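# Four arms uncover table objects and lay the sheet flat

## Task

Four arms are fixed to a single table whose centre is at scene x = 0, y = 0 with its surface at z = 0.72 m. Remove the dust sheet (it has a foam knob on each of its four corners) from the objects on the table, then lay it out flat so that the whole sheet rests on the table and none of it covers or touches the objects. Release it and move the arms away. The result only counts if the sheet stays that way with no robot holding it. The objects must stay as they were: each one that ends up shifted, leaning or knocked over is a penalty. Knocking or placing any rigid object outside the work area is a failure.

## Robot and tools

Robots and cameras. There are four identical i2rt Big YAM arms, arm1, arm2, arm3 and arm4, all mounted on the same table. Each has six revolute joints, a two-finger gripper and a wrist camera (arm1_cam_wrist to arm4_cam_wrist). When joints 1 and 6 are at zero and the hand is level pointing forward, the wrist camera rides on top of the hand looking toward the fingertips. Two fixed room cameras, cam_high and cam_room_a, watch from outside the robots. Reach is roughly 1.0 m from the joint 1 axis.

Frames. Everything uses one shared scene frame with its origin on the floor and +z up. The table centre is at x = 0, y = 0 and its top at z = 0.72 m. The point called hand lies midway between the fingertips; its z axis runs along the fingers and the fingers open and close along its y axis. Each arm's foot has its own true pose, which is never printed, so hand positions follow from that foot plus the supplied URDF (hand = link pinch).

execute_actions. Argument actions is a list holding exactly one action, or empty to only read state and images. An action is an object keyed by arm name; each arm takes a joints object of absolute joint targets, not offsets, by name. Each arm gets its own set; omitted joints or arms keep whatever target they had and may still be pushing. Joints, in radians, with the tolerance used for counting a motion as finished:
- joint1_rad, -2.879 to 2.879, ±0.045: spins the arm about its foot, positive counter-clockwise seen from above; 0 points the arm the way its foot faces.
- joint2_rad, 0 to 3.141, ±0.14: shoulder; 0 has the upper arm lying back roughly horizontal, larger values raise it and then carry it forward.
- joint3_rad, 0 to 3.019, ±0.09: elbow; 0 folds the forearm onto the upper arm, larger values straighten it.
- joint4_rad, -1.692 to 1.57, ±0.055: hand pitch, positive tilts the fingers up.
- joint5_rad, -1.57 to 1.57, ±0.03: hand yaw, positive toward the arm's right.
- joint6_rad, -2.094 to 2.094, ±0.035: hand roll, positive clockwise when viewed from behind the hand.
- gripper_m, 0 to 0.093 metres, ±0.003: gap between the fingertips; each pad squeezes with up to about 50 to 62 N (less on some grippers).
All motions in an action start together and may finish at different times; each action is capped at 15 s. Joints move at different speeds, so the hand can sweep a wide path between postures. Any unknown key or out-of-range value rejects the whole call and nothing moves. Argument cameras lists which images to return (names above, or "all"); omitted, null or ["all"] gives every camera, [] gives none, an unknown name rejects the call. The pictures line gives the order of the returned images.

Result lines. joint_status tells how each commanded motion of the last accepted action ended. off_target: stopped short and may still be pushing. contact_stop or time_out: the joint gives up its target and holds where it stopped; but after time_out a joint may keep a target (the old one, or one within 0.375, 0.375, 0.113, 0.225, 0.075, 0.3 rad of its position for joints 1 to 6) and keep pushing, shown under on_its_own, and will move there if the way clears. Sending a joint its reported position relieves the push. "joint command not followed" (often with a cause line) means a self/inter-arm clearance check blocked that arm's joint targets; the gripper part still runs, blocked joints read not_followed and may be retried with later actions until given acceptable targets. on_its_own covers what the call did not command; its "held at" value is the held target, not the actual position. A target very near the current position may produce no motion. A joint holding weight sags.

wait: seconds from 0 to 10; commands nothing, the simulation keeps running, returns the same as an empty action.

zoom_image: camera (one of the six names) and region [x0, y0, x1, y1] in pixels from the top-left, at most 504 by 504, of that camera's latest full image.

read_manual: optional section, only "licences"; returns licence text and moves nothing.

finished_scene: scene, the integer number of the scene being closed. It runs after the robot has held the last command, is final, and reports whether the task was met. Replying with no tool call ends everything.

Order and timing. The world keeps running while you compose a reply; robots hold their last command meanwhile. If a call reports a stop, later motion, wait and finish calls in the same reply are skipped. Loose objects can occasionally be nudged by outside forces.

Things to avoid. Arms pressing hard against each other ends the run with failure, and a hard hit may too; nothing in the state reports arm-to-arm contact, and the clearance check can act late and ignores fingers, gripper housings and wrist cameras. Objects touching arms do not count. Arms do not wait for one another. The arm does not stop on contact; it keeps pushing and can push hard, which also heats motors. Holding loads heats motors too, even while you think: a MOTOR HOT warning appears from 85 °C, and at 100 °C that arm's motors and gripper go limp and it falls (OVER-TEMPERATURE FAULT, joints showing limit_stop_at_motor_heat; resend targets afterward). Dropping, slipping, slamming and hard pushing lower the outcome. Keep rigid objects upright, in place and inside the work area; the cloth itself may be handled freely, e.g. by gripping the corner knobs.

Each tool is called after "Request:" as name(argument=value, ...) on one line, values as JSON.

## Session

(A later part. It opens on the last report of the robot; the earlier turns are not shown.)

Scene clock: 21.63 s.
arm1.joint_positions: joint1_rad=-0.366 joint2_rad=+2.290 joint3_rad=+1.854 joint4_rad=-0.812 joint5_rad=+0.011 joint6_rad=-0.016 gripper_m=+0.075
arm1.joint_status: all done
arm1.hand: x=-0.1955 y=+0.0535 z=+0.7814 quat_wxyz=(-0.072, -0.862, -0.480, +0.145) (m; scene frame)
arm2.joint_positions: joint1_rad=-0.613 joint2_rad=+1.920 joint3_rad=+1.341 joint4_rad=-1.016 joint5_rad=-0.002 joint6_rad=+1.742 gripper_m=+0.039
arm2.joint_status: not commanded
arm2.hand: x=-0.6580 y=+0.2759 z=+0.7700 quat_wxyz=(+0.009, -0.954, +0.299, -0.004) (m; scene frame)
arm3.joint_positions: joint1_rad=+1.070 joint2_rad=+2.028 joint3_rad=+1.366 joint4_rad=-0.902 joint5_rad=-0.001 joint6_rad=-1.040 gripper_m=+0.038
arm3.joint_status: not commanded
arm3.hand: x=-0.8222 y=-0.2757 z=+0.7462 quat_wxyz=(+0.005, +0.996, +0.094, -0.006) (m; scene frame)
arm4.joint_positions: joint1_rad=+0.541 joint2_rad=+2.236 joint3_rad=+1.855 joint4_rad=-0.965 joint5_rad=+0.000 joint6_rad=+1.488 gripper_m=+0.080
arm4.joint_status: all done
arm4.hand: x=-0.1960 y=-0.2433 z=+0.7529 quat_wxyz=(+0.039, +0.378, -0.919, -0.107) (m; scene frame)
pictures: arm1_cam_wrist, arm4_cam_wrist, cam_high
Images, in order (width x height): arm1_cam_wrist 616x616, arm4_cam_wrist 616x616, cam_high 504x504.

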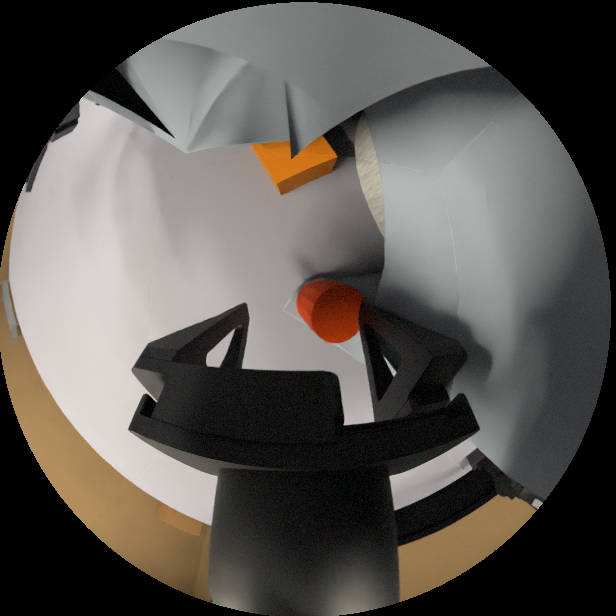

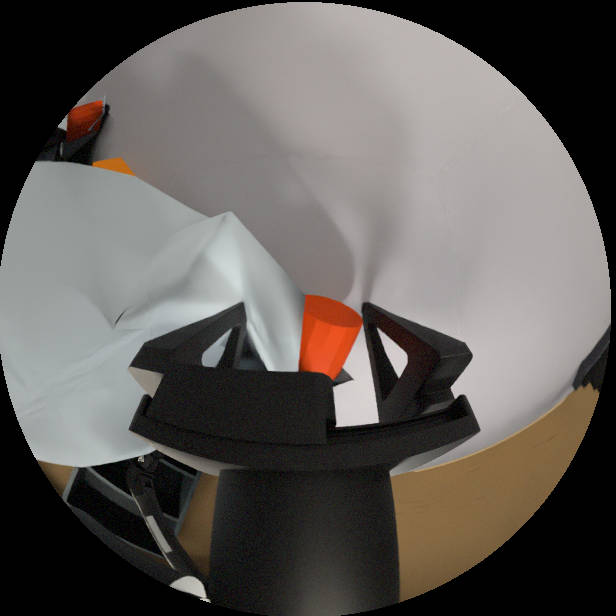

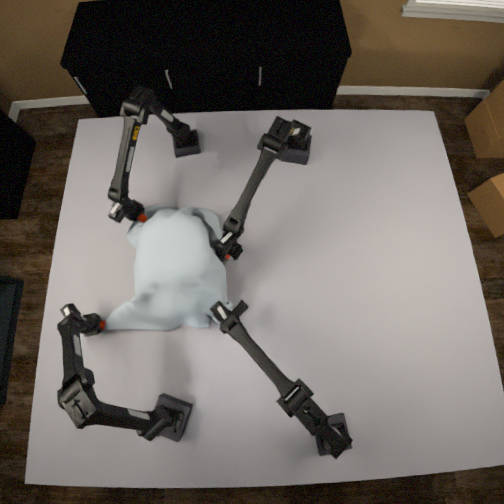

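Request:
execute_actions(actions=[{"arm1":{"joints":{"joint1_rad":-0.32,"joint2_rad":2.15,"joint4_rad":-0.95}},"arm4":{"joints":{"gripper_m":0.01}}}], cameras=["arm4_cam_wrist"])

Request:
execute_actions(actions=[{"arm2":{"joints":{"joint1_rad":-0.56,"joint2_rad":1.68,"joint3_rad":1.45,"joint4_rad":-1.34}},"arm3":{"joints":{"joint1_rad":0.95,"joint2_rad":1.72,"joint3_rad":1.46,"joint4_rad":-1.3}},"arm4":{"joints":{"joint1_rad":0.48,"joint2_rad":1.9,"joint3_rad":1.8,"joint4_rad":-1.2}}}])

Scene clock: 23.83 s.
arm1.joint_positions: joint1_rad=-0.316 joint2_rad=+2.162 joint3_rad=+1.838 joint4_rad=-0.935 joint5_rad=+0.004 joint6_rad=-0.015 gripper_m=+0.075
arm1.joint_status: all done
arm1.hand: x=-0.1529 y=+0.0510 z=+0.8565 quat_wxyz=(-0.076, -0.851, -0.502, +0.137) (m; scene frame)
arm2.joint_positions: joint1_rad=-0.613 joint2_rad=+1.920 joint3_rad=+1.341 joint4_rad=-1.016 joint5_rad=-0.002 joint6_rad=+1.742 gripper_m=+0.039
arm2.joint_status: not commanded
arm2.hand: x=-0.6580 y=+0.2759 z=+0.7700 quat_wxyz=(+0.009, -0.954, +0.299, -0.004) (m; scene frame)
arm3.joint_positions: joint1_rad=+1.070 joint2_rad=+2.028 joint3_rad=+1.366 joint4_rad=-0.902 joint5_rad=-0.001 joint6_rad=-1.040 gripper_m=+0.038
arm3.joint_status: not commanded
arm3.hand: x=-0.8222 y=-0.2757 z=+0.7462 quat_wxyz=(+0.005, +0.996, +0.094, -0.006) (m; scene frame)
arm4.joint_positions: joint1_rad=+0.541 joint2_rad=+2.235 joint3_rad=+1.855 joint4_rad=-0.958 joint5_rad=-0.001 joint6_rad=+1.491 gripper_m=+0.041
arm4.joint_status: gripper_m off_target (ended at +0.041, target +0.010)
arm4.hand: x=-0.1973 y=-0.2419 z=+0.7536 quat_wxyz=(+0.040, +0.377, -0.919, -0.110) (m; scene frame)
pictures: arm4_cam_wrist
Images, in order (width x height): arm4_cam_wrist 616x616.

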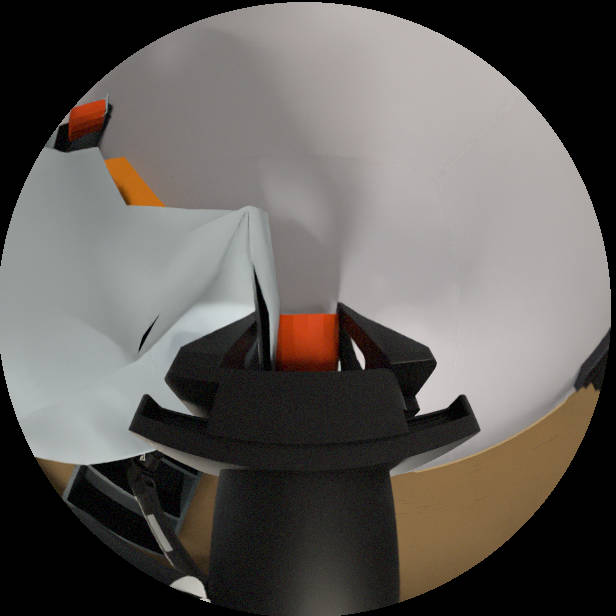

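Scene clock: 25.30 s.
arm1.joint_positions: joint1_rad=-0.316 joint2_rad=+2.162 joint3_rad=+1.838 joint4_rad=-0.935 joint5_rad=+0.004 joint6_rad=-0.015 gripper_m=+0.075
arm1.joint_status: not commanded
arm1.hand: x=-0.1529 y=+0.0510 z=+0.8565 quat_wxyz=(-0.076, -0.851, -0.502, +0.137) (m; scene frame)
arm2.joint_positions: joint1_rad=-0.555 joint2_rad=+1.670 joint3_rad=+1.431 joint4_rad=-1.324 joint5_rad=-0.001 joint6_rad=+1.742 gripper_m=+0.039
arm2.joint_status: all done
arm2.hand: x=-0.6195 y=+0.2919 z=+0.9261 quat_wxyz=(-0.007, -0.963, +0.271, -0.002) (m; scene frame)
arm3.joint_positions: joint1_rad=+0.936 joint2_rad=+1.713 joint3_rad=+1.440 joint4_rad=-1.287 joint5_rad=+0.002 joint6_rad=-1.041 gripper_m=+0.038
arm3.joint_status: all done
arm3.hand: x=-0.7401 y=-0.2610 z=+0.9330 quat_wxyz=(+0.003, +1.000, +0.028, -0.006) (m; scene frame)
arm4.joint_positions: joint1_rad=+0.486 joint2_rad=+1.909 joint3_rad=+1.783 joint4_rad=-1.192 joint5_rad=-0.002 joint6_rad=+1.492 gripper_m=+0.041
arm4.joint_status: all done
arm4.hand: x=-0.1239 y=-0.2711 z=+0.9269 quat_wxyz=(+0.041, +0.350, -0.928, -0.121) (m; scene frame)
pictures: arm1_cam_wrist, arm2_cam_wrist, arm3_cam_wrist, arm4_cam_wrist, cam_high, cam_room_a
Images, in order (width x height): arm1_cam_wrist 616x616, arm2_cam_wrist 616x616, arm3_cam_wrist 616x616, arm4_cam_wrist 616x616, cam_high 504x504, cam_room_a 504x504.

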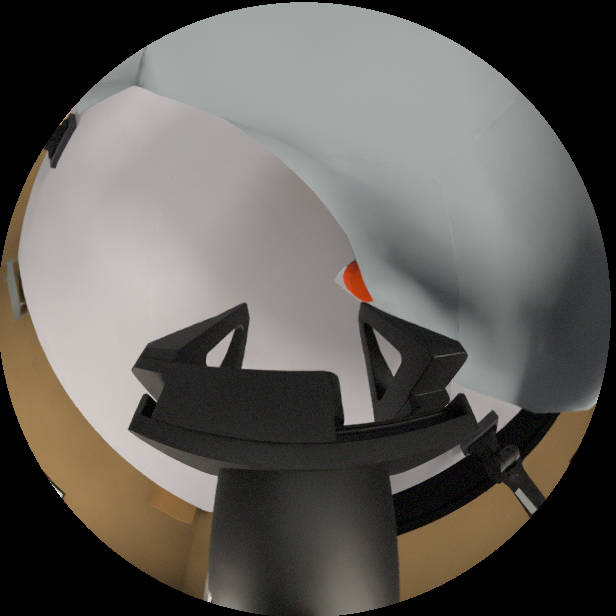

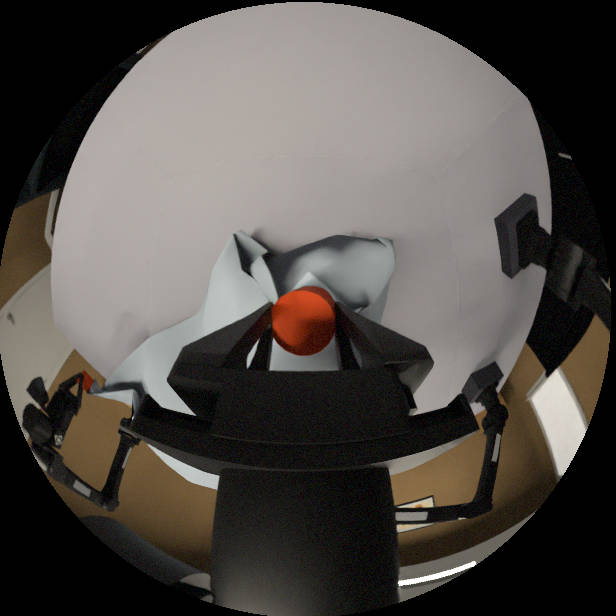

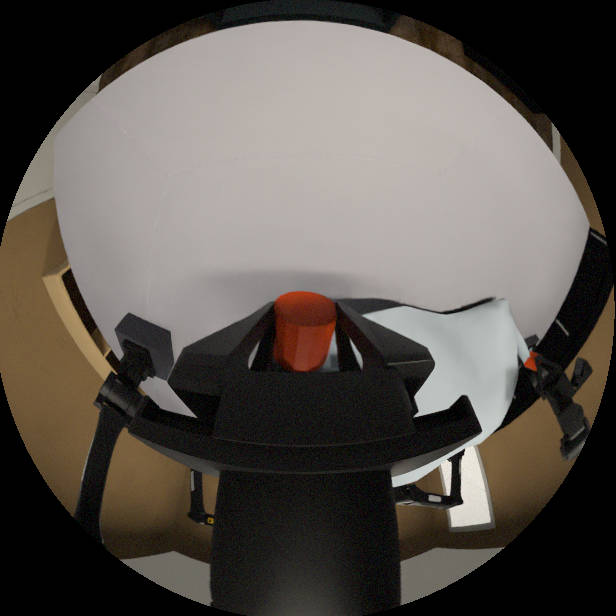

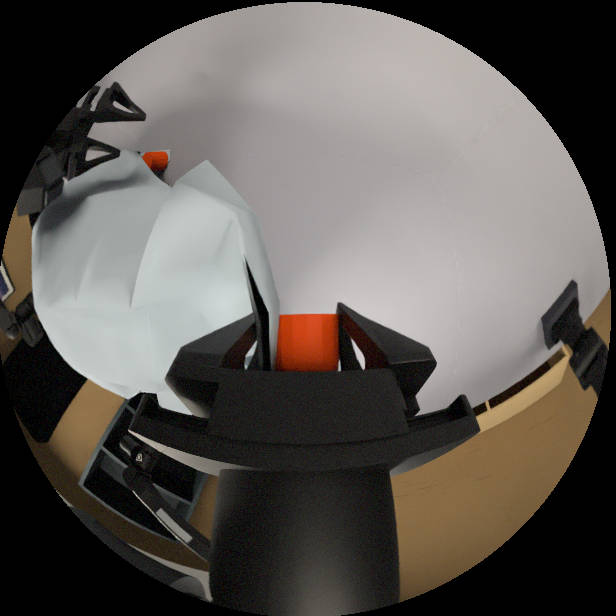

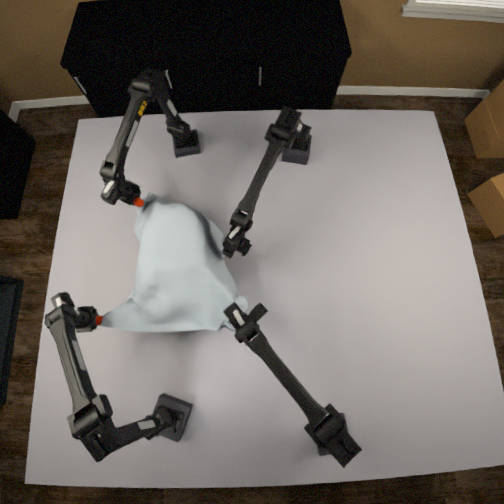

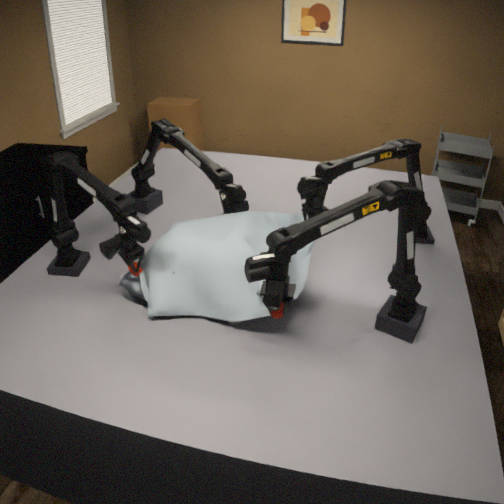

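Request:
execute_actions(actions=[{"arm1":{"joints":{"joint1_rad":0.8,"joint2_rad":1.3,"joint3_rad":1.3,"joint4_rad":-1.5,"gripper_m":0.093}},"arm2":{"joints":{"joint1_rad":-0.5,"joint2_rad":1.4,"joint3_rad":1.52,"joint4_rad":-1.5}},"arm3":{"joints":{"joint1_rad":0.82,"joint2_rad":1.42,"joint3_rad":1.48,"joint4_rad":-1.45}},"arm4":{"joints":{"joint1_rad":0.38,"joint2_rad":1.68,"joint3_rad":1.86,"joint4_rad":-1.48}}}], cameras=["cam_high","cam_room_a"])

Request:
execute_actions(actions=[{"arm2":{"joints":{"joint1_rad":-0.344,"joint2_rad":1.217,"joint3_rad":1.55,"joint4_rad":-1.617}},"arm3":{"joints":{"joint1_rad":0.6,"joint2_rad":1.216,"joint3_rad":1.47,"joint4_rad":-1.53}},"arm4":{"joints":{"joint1_rad":0.193,"joint2_rad":1.52,"joint3_rad":1.9,"joint4_rad":-1.646}}}], cameras=["cam_high","cam_room_a","arm1_cam_wrist"])

Scene clock: 29.10 s.
arm1.joint_positions: joint1_rad=+0.801 joint2_rad=+1.282 joint3_rad=+1.298 joint4_rad=-1.486 joint5_rad=-0.002 joint6_rad=-0.013 gripper_m=+0.093
arm1.joint_status: all done
arm1.hand: x=+0.4258 y=+0.3632 z=+1.0785 quat_wxyz=(-0.045, -0.461, -0.886, +0.024) (m; scene frame)
arm2.joint_positions: joint1_rad=-0.497 joint2_rad=+1.395 joint3_rad=+1.500 joint4_rad=-1.484 joint5_rad=-0.001 joint6_rad=+1.742 gripper_m=+0.039
arm2.joint_status: all done
arm2.hand: x=-0.5761 y=+0.3310 z=+1.0753 quat_wxyz=(-0.099, -0.965, +0.241, +0.005) (m; scene frame)
arm3.joint_positions: joint1_rad=+0.809 joint2_rad=+1.417 joint3_rad=+1.455 joint4_rad=-1.440 joint5_rad=+0.002 joint6_rad=-1.041 gripper_m=+0.038
arm3.joint_status: all done
arm3.hand: x=-0.6565 y=-0.2793 z=+1.0732 quat_wxyz=(-0.067, +0.996, -0.036, -0.043) (m; scene frame)
arm4.joint_positions: joint1_rad=+0.372 joint2_rad=+1.686 joint3_rad=+1.831 joint4_rad=-1.470 joint5_rad=-0.002 joint6_rad=+1.492 gripper_m=+0.041
arm4.joint_status: all done
arm4.hand: x=-0.0199 y=-0.2998 z=+1.0625 quat_wxyz=(+0.033, +0.297, -0.947, -0.119) (m; scene frame)
pictures: cam_high, cam_room_a
Images, in order (width x height): cam_high 504x504, cam_room_a 504x504.

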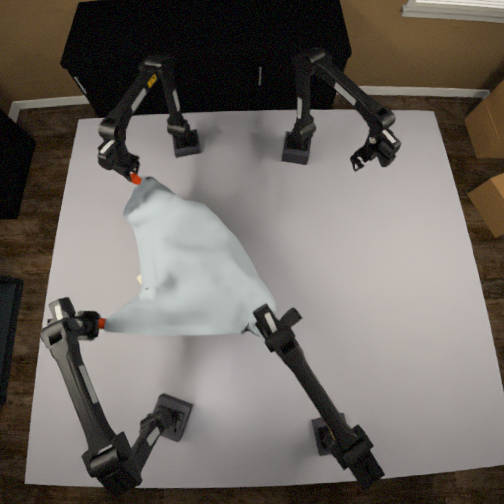

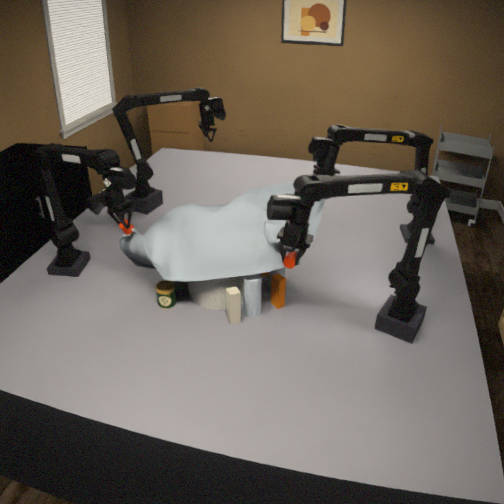

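Scene clock: 30.40 s.
arm1.joint_positions: joint1_rad=+0.801 joint2_rad=+1.282 joint3_rad=+1.298 joint4_rad=-1.486 joint5_rad=-0.002 joint6_rad=-0.013 gripper_m=+0.093
arm1.joint_status: not commanded
arm1.hand: x=+0.4258 y=+0.3632 z=+1.0785 quat_wxyz=(-0.045, -0.461, -0.886, +0.024) (m; scene frame)
arm2.joint_positions: joint1_rad=-0.335 joint2_rad=+1.211 joint3_rad=+1.520 joint4_rad=-1.600 joint5_rad=-0.001 joint6_rad=+1.742 gripper_m=+0.039
arm2.joint_status: all done
arm2.hand: x=-0.4954 y=+0.3788 z=+1.1501 quat_wxyz=(-0.143, -0.976, +0.162, -0.002) (m; scene frame)
arm3.joint_positions: joint1_rad=+0.592 joint2_rad=+1.214 joint3_rad=+1.455 joint4_rad=-1.520 joint5_rad=+0.004 joint6_rad=-1.044 gripper_m=+0.038
arm3.joint_status: all done
arm3.hand: x=-0.5491 y=-0.3018 z=+1.1503 quat_wxyz=(-0.128, +0.980, -0.141, -0.055) (m; scene frame)
arm4.joint_positions: joint1_rad=+0.187 joint2_rad=+1.522 joint3_rad=+1.864 joint4_rad=-1.637 joint5_rad=-0.004 joint6_rad=+1.492 gripper_m=+0.041
arm4.joint_status: all done
arm4.hand: x=+0.1006 y=-0.3232 z=+1.1493 quat_wxyz=(+0.024, +0.208, -0.968, -0.135) (m; scene frame)
pictures: arm1_cam_wrist, cam_high, cam_room_a
Images, in order (width x height): arm1_cam_wrist 616x616, cam_high 504x504, cam_room_a 504x504.

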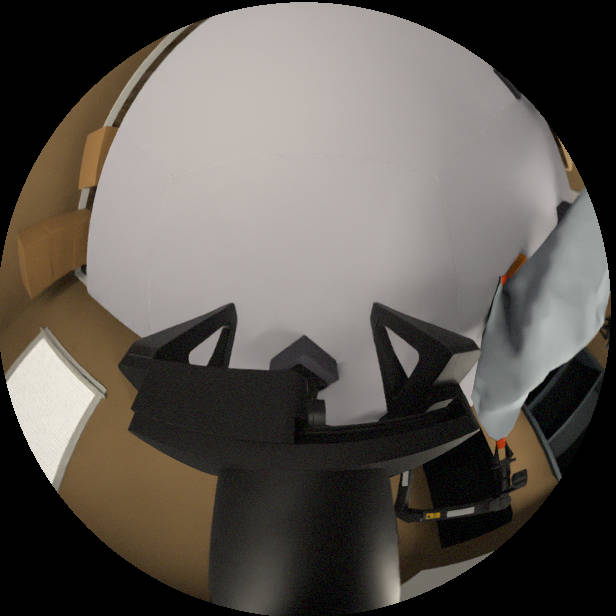

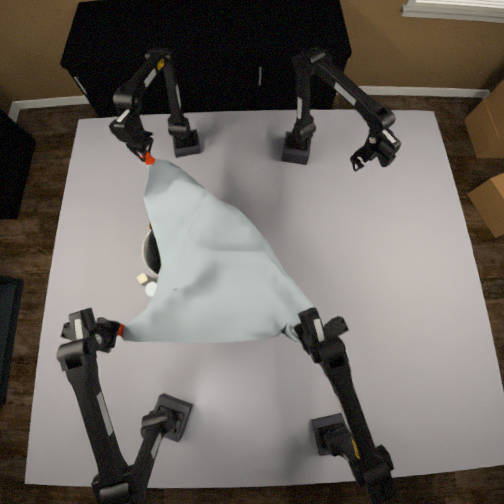

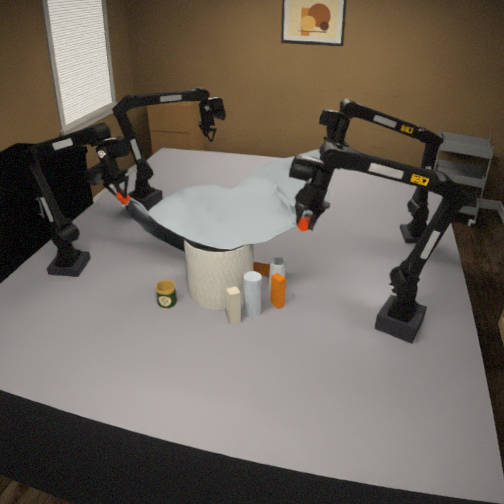

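Request:
execute_actions(actions=[{"arm1":{"joints":{"joint1_rad":1.4}},"arm2":{"joints":{"joint1_rad":0.38,"joint2_rad":1.36,"joint3_rad":1.71,"joint4_rad":-1.6,"joint6_rad":2.08}},"arm3":{"joints":{"joint1_rad":-0.14,"joint2_rad":1.31,"joint3_rad":1.57,"joint4_rad":-1.52,"joint6_rad":-1.8}},"arm4":{"joints":{"joint1_rad":-0.42}}}], cameras=["cam_high","cam_room_a"])

Request:
execute_actions(actions=[{"arm2":{"joints":{"joint1_rad":0.7,"joint2_rad":1.77,"joint3_rad":1.8,"joint4_rad":-1.39}},"arm3":{"joints":{"joint1_rad":-0.569,"joint2_rad":1.78,"joint3_rad":1.74,"joint4_rad":-1.32,"joint6_rad":-2.08}},"arm4":{"joints":{"joint1_rad":-0.881,"joint2_rad":1.84,"joint3_rad":1.93,"joint4_rad":-1.455}}}])

Scene clock: 34.80 s.
arm1.joint_positions: joint1_rad=+1.402 joint2_rad=+1.285 joint3_rad=+1.298 joint4_rad=-1.486 joint5_rad=-0.002 joint6_rad=-0.013 gripper_m=+0.093
arm1.joint_status: all done
arm1.hand: x=+0.5684 y=+0.5415 z=+1.0771 quat_wxyz=(-0.048, -0.178, -0.983, +0.010) (m; scene frame)
arm2.joint_positions: joint1_rad=+0.384 joint2_rad=+1.371 joint3_rad=+1.661 joint4_rad=-1.600 joint5_rad=-0.001 joint6_rad=+2.071 gripper_m=+0.039
arm2.joint_status: all done
arm2.hand: x=-0.1995 y=+0.3831 z=+1.1485 quat_wxyz=(-0.116, -0.991, -0.031, -0.067) (m; scene frame)
arm3.joint_positions: joint1_rad=-0.140 joint2_rad=+1.318 joint3_rad=+1.521 joint4_rad=-1.520 joint5_rad=+0.007 joint6_rad=-1.794 gripper_m=+0.038
arm3.joint_status: all done
arm3.hand: x=-0.2521 y=-0.3082 z=+1.1367 quat_wxyz=(-0.110, +0.984, -0.133, +0.045) (m; scene frame)
arm4.joint_positions: joint1_rad=-0.407 joint2_rad=+1.529 joint3_rad=+1.864 joint4_rad=-1.643 joint5_rad=-0.014 joint6_rad=+1.483 gripper_m=+0.041
arm4.joint_status: all done
arm4.hand: x=+0.3903 y=-0.3083 z=+1.1433 quat_wxyz=(-0.011, -0.080, -0.988, -0.128) (m; scene frame)
pictures: cam_high, cam_room_a
Images, in order (width x height): cam_high 504x504, cam_room_a 504x504.

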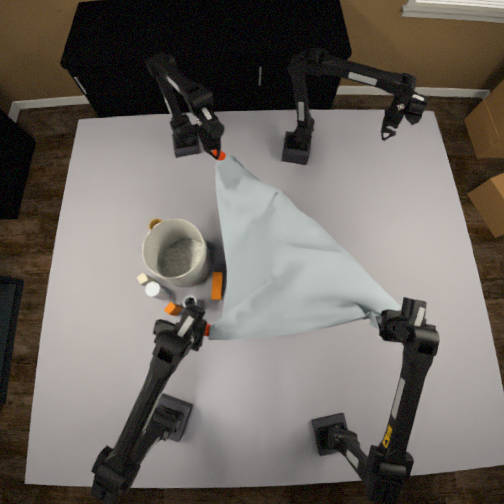

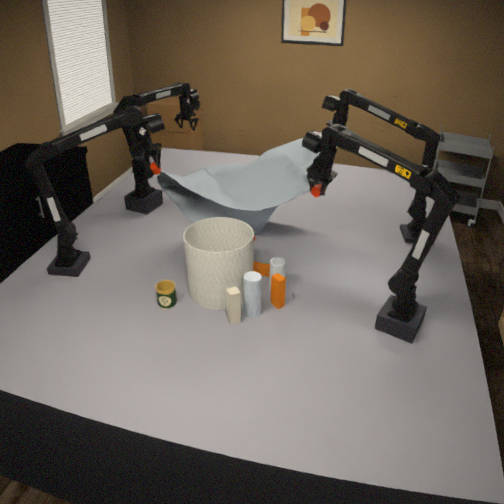

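Scene clock: 36.40 s.
arm1.joint_positions: joint1_rad=+1.402 joint2_rad=+1.285 joint3_rad=+1.298 joint4_rad=-1.486 joint5_rad=-0.002 joint6_rad=-0.013 gripper_m=+0.093
arm1.joint_status: not commanded
arm1.hand: x=+0.5684 y=+0.5415 z=+1.0771 quat_wxyz=(-0.048, -0.178, -0.983, +0.010) (m; scene frame)
arm2.joint_positions: joint1_rad=+0.702 joint2_rad=+1.763 joint3_rad=+1.788 joint4_rad=-1.394 joint5_rad=+0.000 joint6_rad=+2.074 gripper_m=+0.039
arm2.joint_status: all done
arm2.hand: x=+0.0205 y=+0.3792 z=+1.0191 quat_wxyz=(-0.081, -0.977, -0.186, -0.063) (m; scene frame)
arm3.joint_positions: joint1_rad=-0.591 joint2_rad=+1.774 joint3_rad=+1.728 joint4_rad=-1.314 joint5_rad=+0.006 joint6_rad=-2.079 gripper_m=+0.038
arm3.joint_status: all done
arm3.hand: x=+0.0277 y=-0.3370 z=+1.0119 quat_wxyz=(-0.069, +0.972, -0.214, +0.070) (m; scene frame)
arm4.joint_positions: joint1_rad=-0.863 joint2_rad=+1.857 joint3_rad=+1.892 joint4_rad=-1.477 joint5_rad=-0.014 joint6_rad=+1.471 gripper_m=+0.041
arm4.joint_status: all done
arm4.hand: x=+0.6598 y=-0.3288 z=+0.9851 quat_wxyz=(-0.015, -0.297, -0.953, -0.059) (m; scene frame)
pictures: arm1_cam_wrist, arm2_cam_wrist, arm3_cam_wrist, arm4_cam_wrist, cam_high, cam_room_a
Images, in order (width x height): arm1_cam_wrist 616x616, arm2_cam_wrist 616x616, arm3_cam_wrist 616x616, arm4_cam_wrist 616x616, cam_high 504x504, cam_room_a 504x504.

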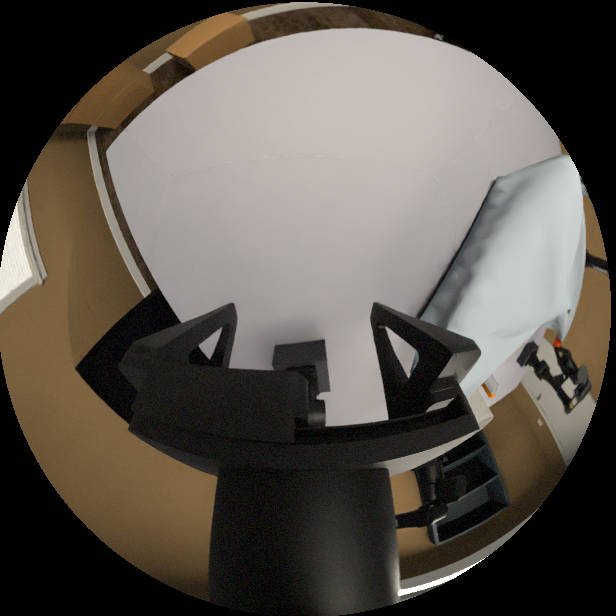

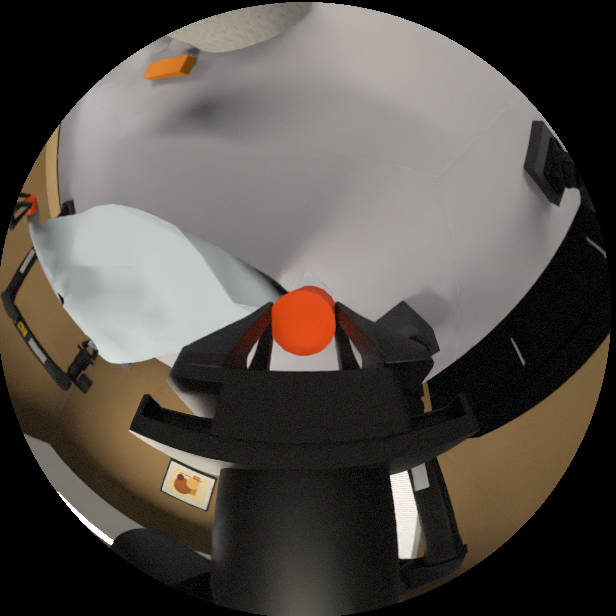

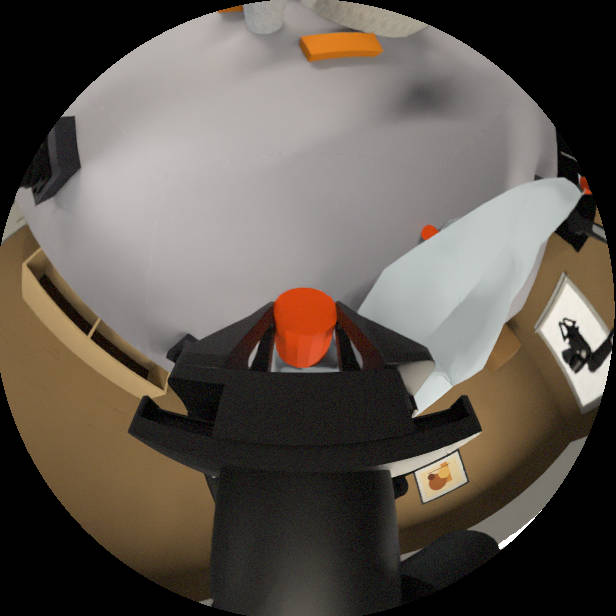

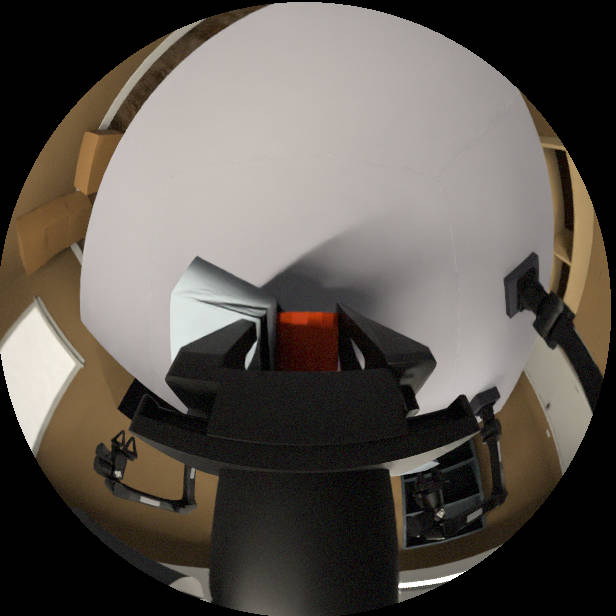

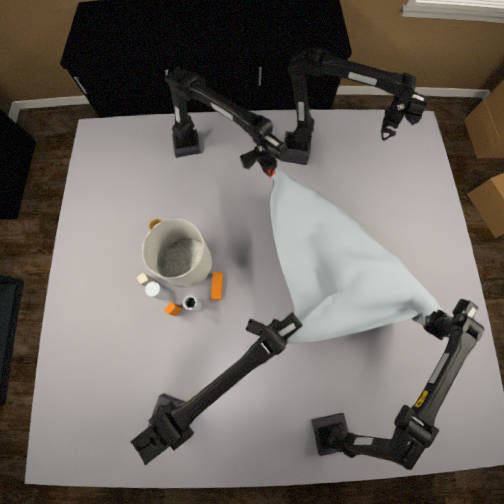

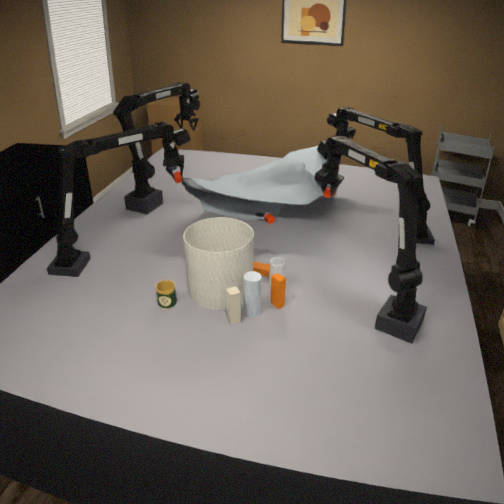

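Request:
execute_actions(actions=[{"arm2":{"joints":{"joint2_rad":1.63,"joint3_rad":2.27,"joint4_rad":-1.487}},"arm3":{"joints":{"joint2_rad":1.55,"joint3_rad":1.98,"joint4_rad":-1.29}},"arm4":{"joints":{"joint2_rad":1.7,"joint3_rad":2.42,"joint4_rad":-1.557}}}])

Scene clock: 39.20 s.
arm1.joint_positions: joint1_rad=+1.402 joint2_rad=+1.285 joint3_rad=+1.298 joint4_rad=-1.486 joint5_rad=-0.002 joint6_rad=-0.013 gripper_m=+0.093
arm1.joint_status: not commanded
arm1.hand: x=+0.5684 y=+0.5415 z=+1.0771 quat_wxyz=(-0.048, -0.178, -0.983, +0.010) (m; scene frame)
arm2.joint_positions: joint1_rad=+0.702 joint2_rad=+1.632 joint3_rad=+2.255 joint4_rad=-1.463 joint5_rad=+0.000 joint6_rad=+2.075 gripper_m=+0.038
arm2.joint_status: all done
arm2.hand: x=+0.0167 y=+0.3842 z=+1.3055 quat_wxyz=(-0.279, -0.917, -0.175, -0.227) (m; scene frame)
arm3.joint_positions: joint1_rad=-0.591 joint2_rad=+1.562 joint3_rad=+1.971 joint4_rad=-1.285 joint5_rad=+0.004 joint6_rad=-2.079 gripper_m=+0.038
arm3.joint_status: all done
arm3.hand: x=+0.0263 y=-0.3346 z=+1.2548 quat_wxyz=(-0.246, +0.921, -0.202, +0.226) (m; scene frame)
arm4.joint_positions: joint1_rad=-0.863 joint2_rad=+1.717 joint3_rad=+2.404 joint4_rad=-1.564 joint5_rad=-0.017 joint6_rad=+1.471 gripper_m=+0.041
arm4.joint_status: all done
arm4.hand: x=+0.6551 y=-0.3352 z=+1.2899 quat_wxyz=(-0.123, -0.278, -0.900, -0.313) (m; scene frame)
pictures: arm1_cam_wrist, arm2_cam_wrist, arm3_cam_wrist, arm4_cam_wrist, cam_high, cam_room_a
Images, in order (width x height): arm1_cam_wrist 616x616, arm2_cam_wrist 616x616, arm3_cam_wrist 616x616, arm4_cam_wrist 616x616, cam_high 504x504, cam_room_a 504x504.

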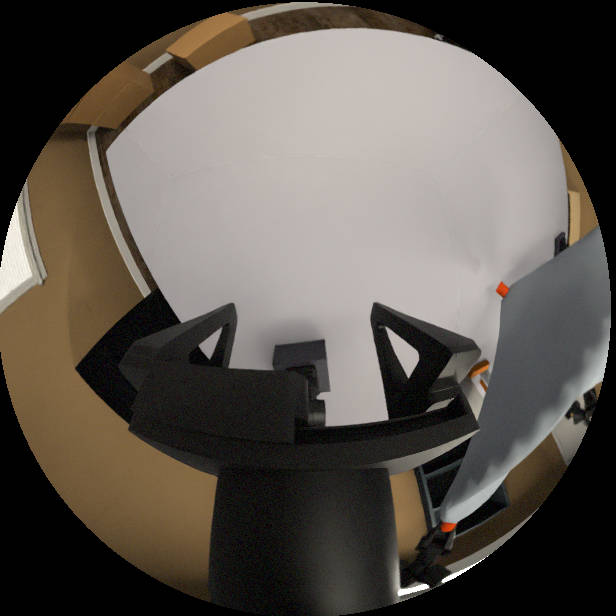

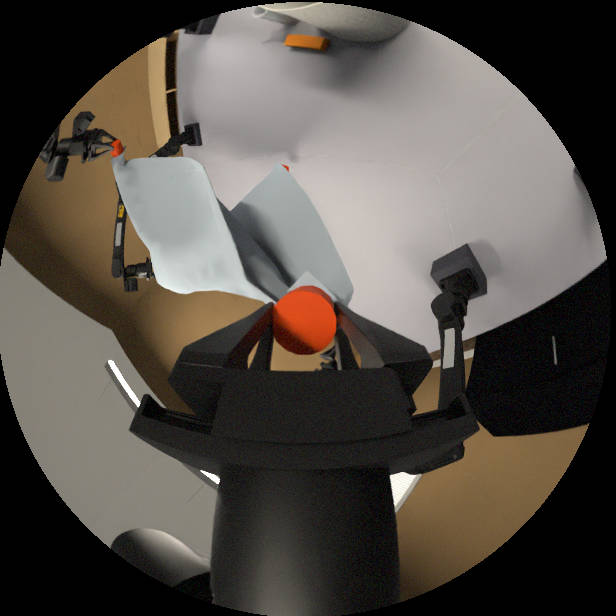

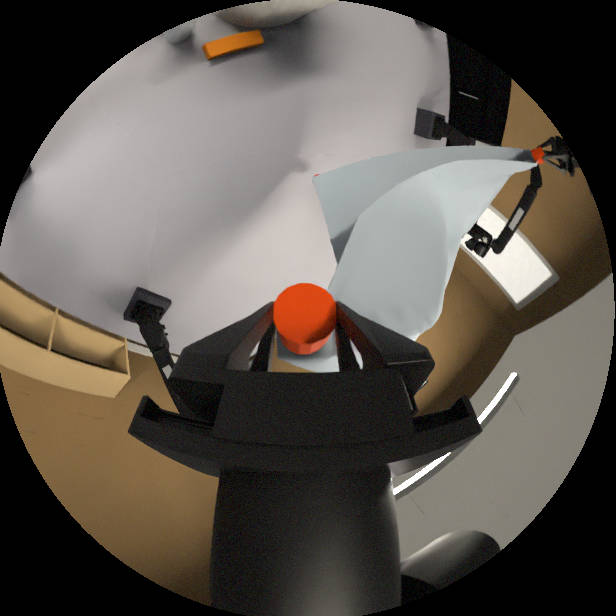

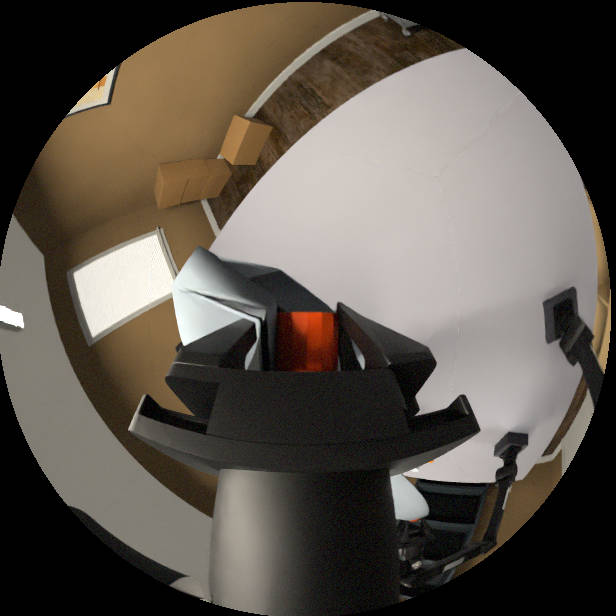

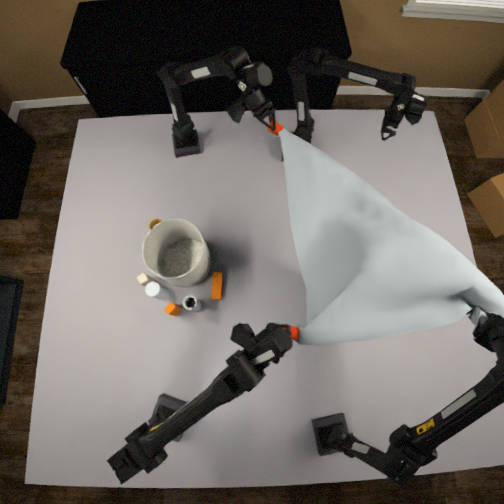

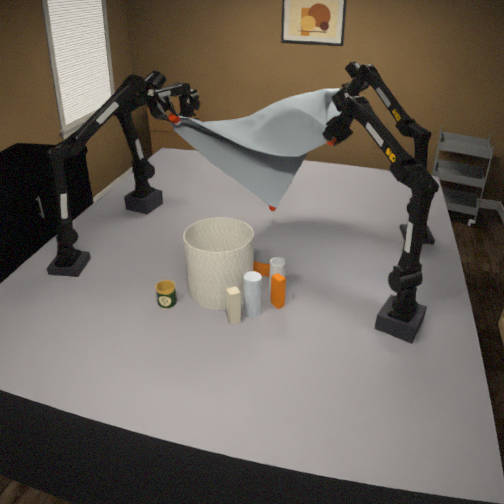

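Request:
execute_actions(actions=[{"arm1":{"joints":{"joint1_rad":0.9}},"arm2":{"joints":{"joint1_rad":0.38,"joint2_rad":1.38,"joint3_rad":1.65,"joint4_rad":-1.6}},"arm3":{"joints":{"joint1_rad":-0.14,"joint2_rad":1.31,"joint3_rad":1.54,"joint4_rad":-1.52}},"arm4":{"joints":{"joint1_rad":-0.42,"joint2_rad":1.54,"joint3_rad":1.85,"joint4_rad":-1.64}}}], cameras=["cam_high","cam_room_a","arm1_cam_wrist"])

Scene clock: 41.40 s.
arm1.joint_positions: joint1_rad=+0.896 joint2_rad=+1.285 joint3_rad=+1.298 joint4_rad=-1.486 joint5_rad=-0.002 joint6_rad=-0.013 gripper_m=+0.093
arm1.joint_status: all done
arm1.hand: x=+0.4554 y=+0.3850 z=+1.0775 quat_wxyz=(-0.045, -0.418, -0.907, +0.021) (m; scene frame)
arm2.joint_positions: joint1_rad=+0.373 joint2_rad=+1.387 joint3_rad=+1.646 joint4_rad=-1.584 joint5_rad=+0.001 joint6_rad=+2.075 gripper_m=+0.038
arm2.joint_status: all done
arm2.hand: x=-0.2010 y=+0.3752 z=+1.1360 quat_wxyz=(-0.110, -0.992, -0.023, -0.061) (m; scene frame)
arm3.joint_positions: joint1_rad=-0.147 joint2_rad=+1.314 joint3_rad=+1.545 joint4_rad=-1.506 joint5_rad=+0.001 joint6_rad=-2.079 gripper_m=+0.038
arm3.joint_status: all done
arm3.hand: x=-0.2476 y=-0.3037 z=+1.1498 quat_wxyz=(-0.122, +0.990, +0.006, +0.068) (m; scene frame)
arm4.joint_positions: joint1_rad=-0.408 joint2_rad=+1.567 joint3_rad=+1.829 joint4_rad=-1.641 joint5_rad=-0.009 joint6_rad=+1.476 gripper_m=+0.041
arm4.joint_status: all done
arm4.hand: x=+0.3923 y=-0.3034 z=+1.1105 quat_wxyz=(-0.008, -0.077, -0.993, -0.093) (m; scene frame)
pictures: arm1_cam_wrist, cam_high, cam_room_a
Images, in order (width x height): arm1_cam_wrist 616x616, cam_high 504x504, cam_room_a 504x504.

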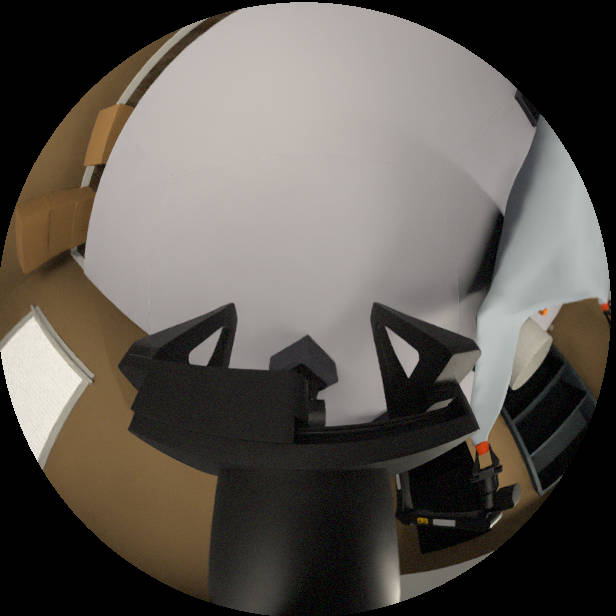

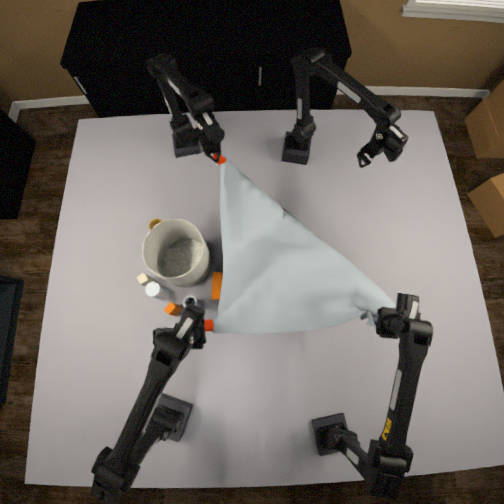

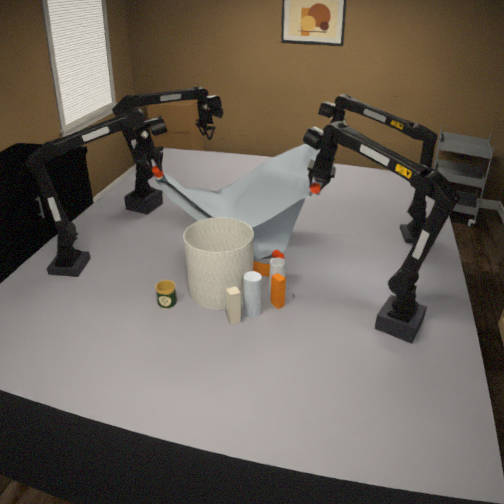

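Request:
execute_actions(actions=[{"arm1":{"joints":{"joint1_rad":0.6,"joint2_rad":1.6,"joint3_rad":0.55,"joint4_rad":0.59}},"arm2":{"joints":{"joint1_rad":0.7,"joint2_rad":1.63,"joint3_rad":2.27,"joint4_rad":-1.47}},"arm3":{"joints":{"joint1_rad":-0.58,"joint2_rad":1.55,"joint3_rad":1.98,"joint4_rad":-1.29}},"arm4":{"joints":{"joint1_rad":-0.88,"joint2_rad":1.7,"joint3_rad":2.42,"joint4_rad":-1.557}}}], cameras=[])

Request:
execute_actions(actions=[{"arm1":{"joints":{"joint1_rad":0.33}}}], cameras=["cam_high","cam_room_a","arm1_cam_wrist"])

Scene clock: 45.00 s.
arm1.joint_positions: joint1_rad=+0.590 joint2_rad=+1.613 joint3_rad=+0.547 joint4_rad=+0.563 joint5_rad=-0.002 joint6_rad=-0.012 gripper_m=+0.093
arm1.joint_status: all done
arm1.hand: x=+0.3998 y=+0.2130 z=+0.8576 quat_wxyz=(-0.422, -0.475, -0.717, +0.287) (m; scene frame)
arm2.joint_positions: joint1_rad=+0.702 joint2_rad=+1.623 joint3_rad=+2.243 joint4_rad=-1.482 joint5_rad=+0.001 joint6_rad=+2.075 gripper_m=+0.038
arm2.joint_status: all done
arm2.hand: x=+0.0116 y=+0.3885 z=+1.3014 quat_wxyz=(-0.271, -0.921, -0.175, -0.220) (m; scene frame)
arm3.joint_positions: joint1_rad=-0.600 joint2_rad=+1.549 joint3_rad=+1.937 joint4_rad=-1.285 joint5_rad=+0.004 joint6_rad=-2.080 gripper_m=+0.038
arm3.joint_status: all done
arm3.hand: x=+0.0246 y=-0.3429 z=+1.2451 quat_wxyz=(-0.237, +0.923, -0.206, +0.220) (m; scene frame)
arm4.joint_positions: joint1_rad=-0.867 joint2_rad=+1.699 joint3_rad=+2.386 joint4_rad=-1.574 joint5_rad=-0.014 joint6_rad=+1.475 gripper_m=+0.041
arm4.joint_status: all done
arm4.hand: x=+0.6520 y=-0.3434 z=+1.2901 quat_wxyz=(-0.122, -0.283, -0.900, -0.308) (m; scene frame)
pictures: none
No camera images: the call's "cameras" was empty. Leave "cameras" out to get every camera's image.

Scene clock: 45.97 s.
arm1.joint_positions: joint1_rad=+0.320 joint2_rad=+1.613 joint3_rad=+0.547 joint4_rad=+0.563 joint5_rad=-0.002 joint6_rad=-0.012 gripper_m=+0.093
arm1.joint_status: all done
arm1.hand: x=+0.2678 y=+0.1790 z=+0.8578 quat_wxyz=(-0.379, -0.567, -0.647, +0.341) (m; scene frame)
arm2.joint_positions: joint1_rad=+0.702 joint2_rad=+1.623 joint3_rad=+2.243 joint4_rad=-1.482 joint5_rad=+0.001 joint6_rad=+2.075 gripper_m=+0.038
arm2.joint_status: not commanded
arm2.hand: x=+0.0116 y=+0.3885 z=+1.3014 quat_wxyz=(-0.271, -0.921, -0.175, -0.220) (m; scene frame)
arm3.joint_positions: joint1_rad=-0.600 joint2_rad=+1.549 joint3_rad=+1.937 joint4_rad=-1.285 joint5_rad=+0.004 joint6_rad=-2.080 gripper_m=+0.038
arm3.joint_status: not commanded
arm3.hand: x=+0.0246 y=-0.3429 z=+1.2451 quat_wxyz=(-0.237, +0.923, -0.206, +0.220) (m; scene frame)
arm4.joint_positions: joint1_rad=-0.867 joint2_rad=+1.699 joint3_rad=+2.386 joint4_rad=-1.574 joint5_rad=-0.014 joint6_rad=+1.475 gripper_m=+0.041
arm4.joint_status: not commanded
arm4.hand: x=+0.6520 y=-0.3434 z=+1.2901 quat_wxyz=(-0.122, -0.283, -0.900, -0.308) (m; scene frame)
pictures: arm1_cam_wrist, cam_high, cam_room_a
Images, in order (width x height): arm1_cam_wrist 616x616, cam_high 504x504, cam_room_a 504x504.

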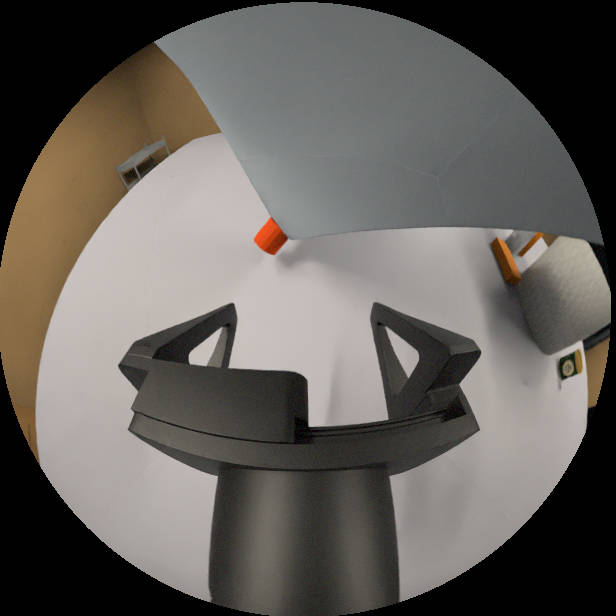

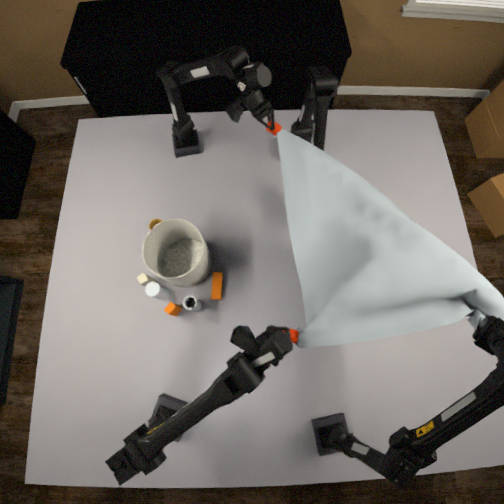

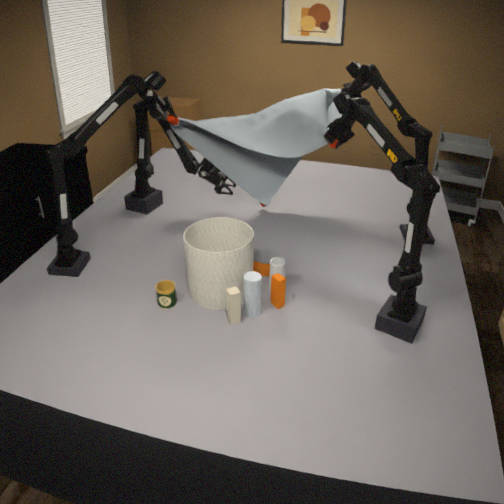

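Request:
execute_actions(actions=[{"arm1":{"joints":{"joint1_rad":0.4,"joint2_rad":2.0,"joint3_rad":0.945,"joint4_rad":0.6,"joint6_rad":0.5}}}], cameras=["arm1_cam_wrist"])

Scene clock: 48.33 s.
arm1.joint_positions: joint1_rad=+0.402 joint2_rad=+1.992 joint3_rad=+0.911 joint4_rad=+0.577 joint5_rad=-0.002 joint6_rad=+0.484 gripper_m=+0.093
arm1.joint_status: all done
arm1.hand: x=+0.3340 y=+0.0602 z=+0.7971 quat_wxyz=(-0.460, -0.689, -0.516, +0.218) (m; scene frame)
arm2.joint_positions: joint1_rad=+0.702 joint2_rad=+1.623 joint3_rad=+2.243 joint4_rad=-1.482 joint5_rad=+0.001 joint6_rad=+2.075 gripper_m=+0.038
arm2.joint_status: not commanded
arm2.hand: x=+0.0116 y=+0.3885 z=+1.3014 quat_wxyz=(-0.271, -0.921, -0.175, -0.220) (m; scene frame)
arm3.joint_positions: joint1_rad=-0.600 joint2_rad=+1.549 joint3_rad=+1.937 joint4_rad=-1.285 joint5_rad=+0.004 joint6_rad=-2.080 gripper_m=+0.038
arm3.joint_status: not commanded
arm3.hand: x=+0.0246 y=-0.3429 z=+1.2451 quat_wxyz=(-0.237, +0.923, -0.206, +0.220) (m; scene frame)
arm4.joint_positions: joint1_rad=-0.867 joint2_rad=+1.699 joint3_rad=+2.386 joint4_rad=-1.574 joint5_rad=-0.015 joint6_rad=+1.475 gripper_m=+0.041
arm4.joint_status: not commanded
arm4.hand: x=+0.6519 y=-0.3433 z=+1.2901 quat_wxyz=(-0.122, -0.283, -0.900, -0.308) (m; scene frame)
pictures: arm1_cam_wrist
Images, in order (width x height): arm1_cam_wrist 616x616.

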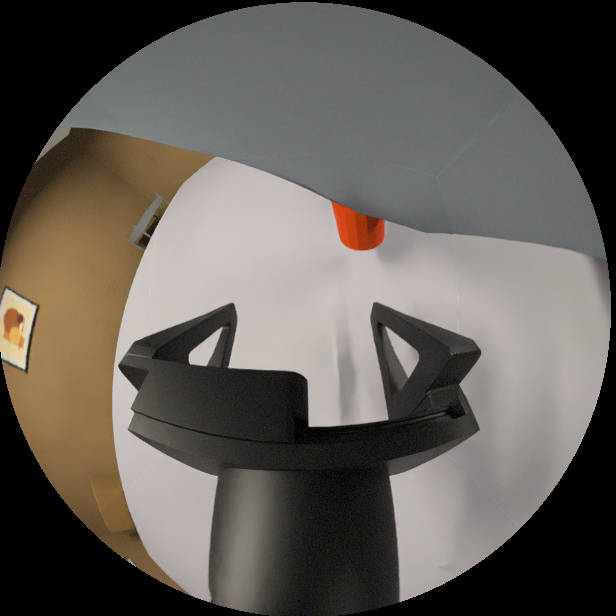

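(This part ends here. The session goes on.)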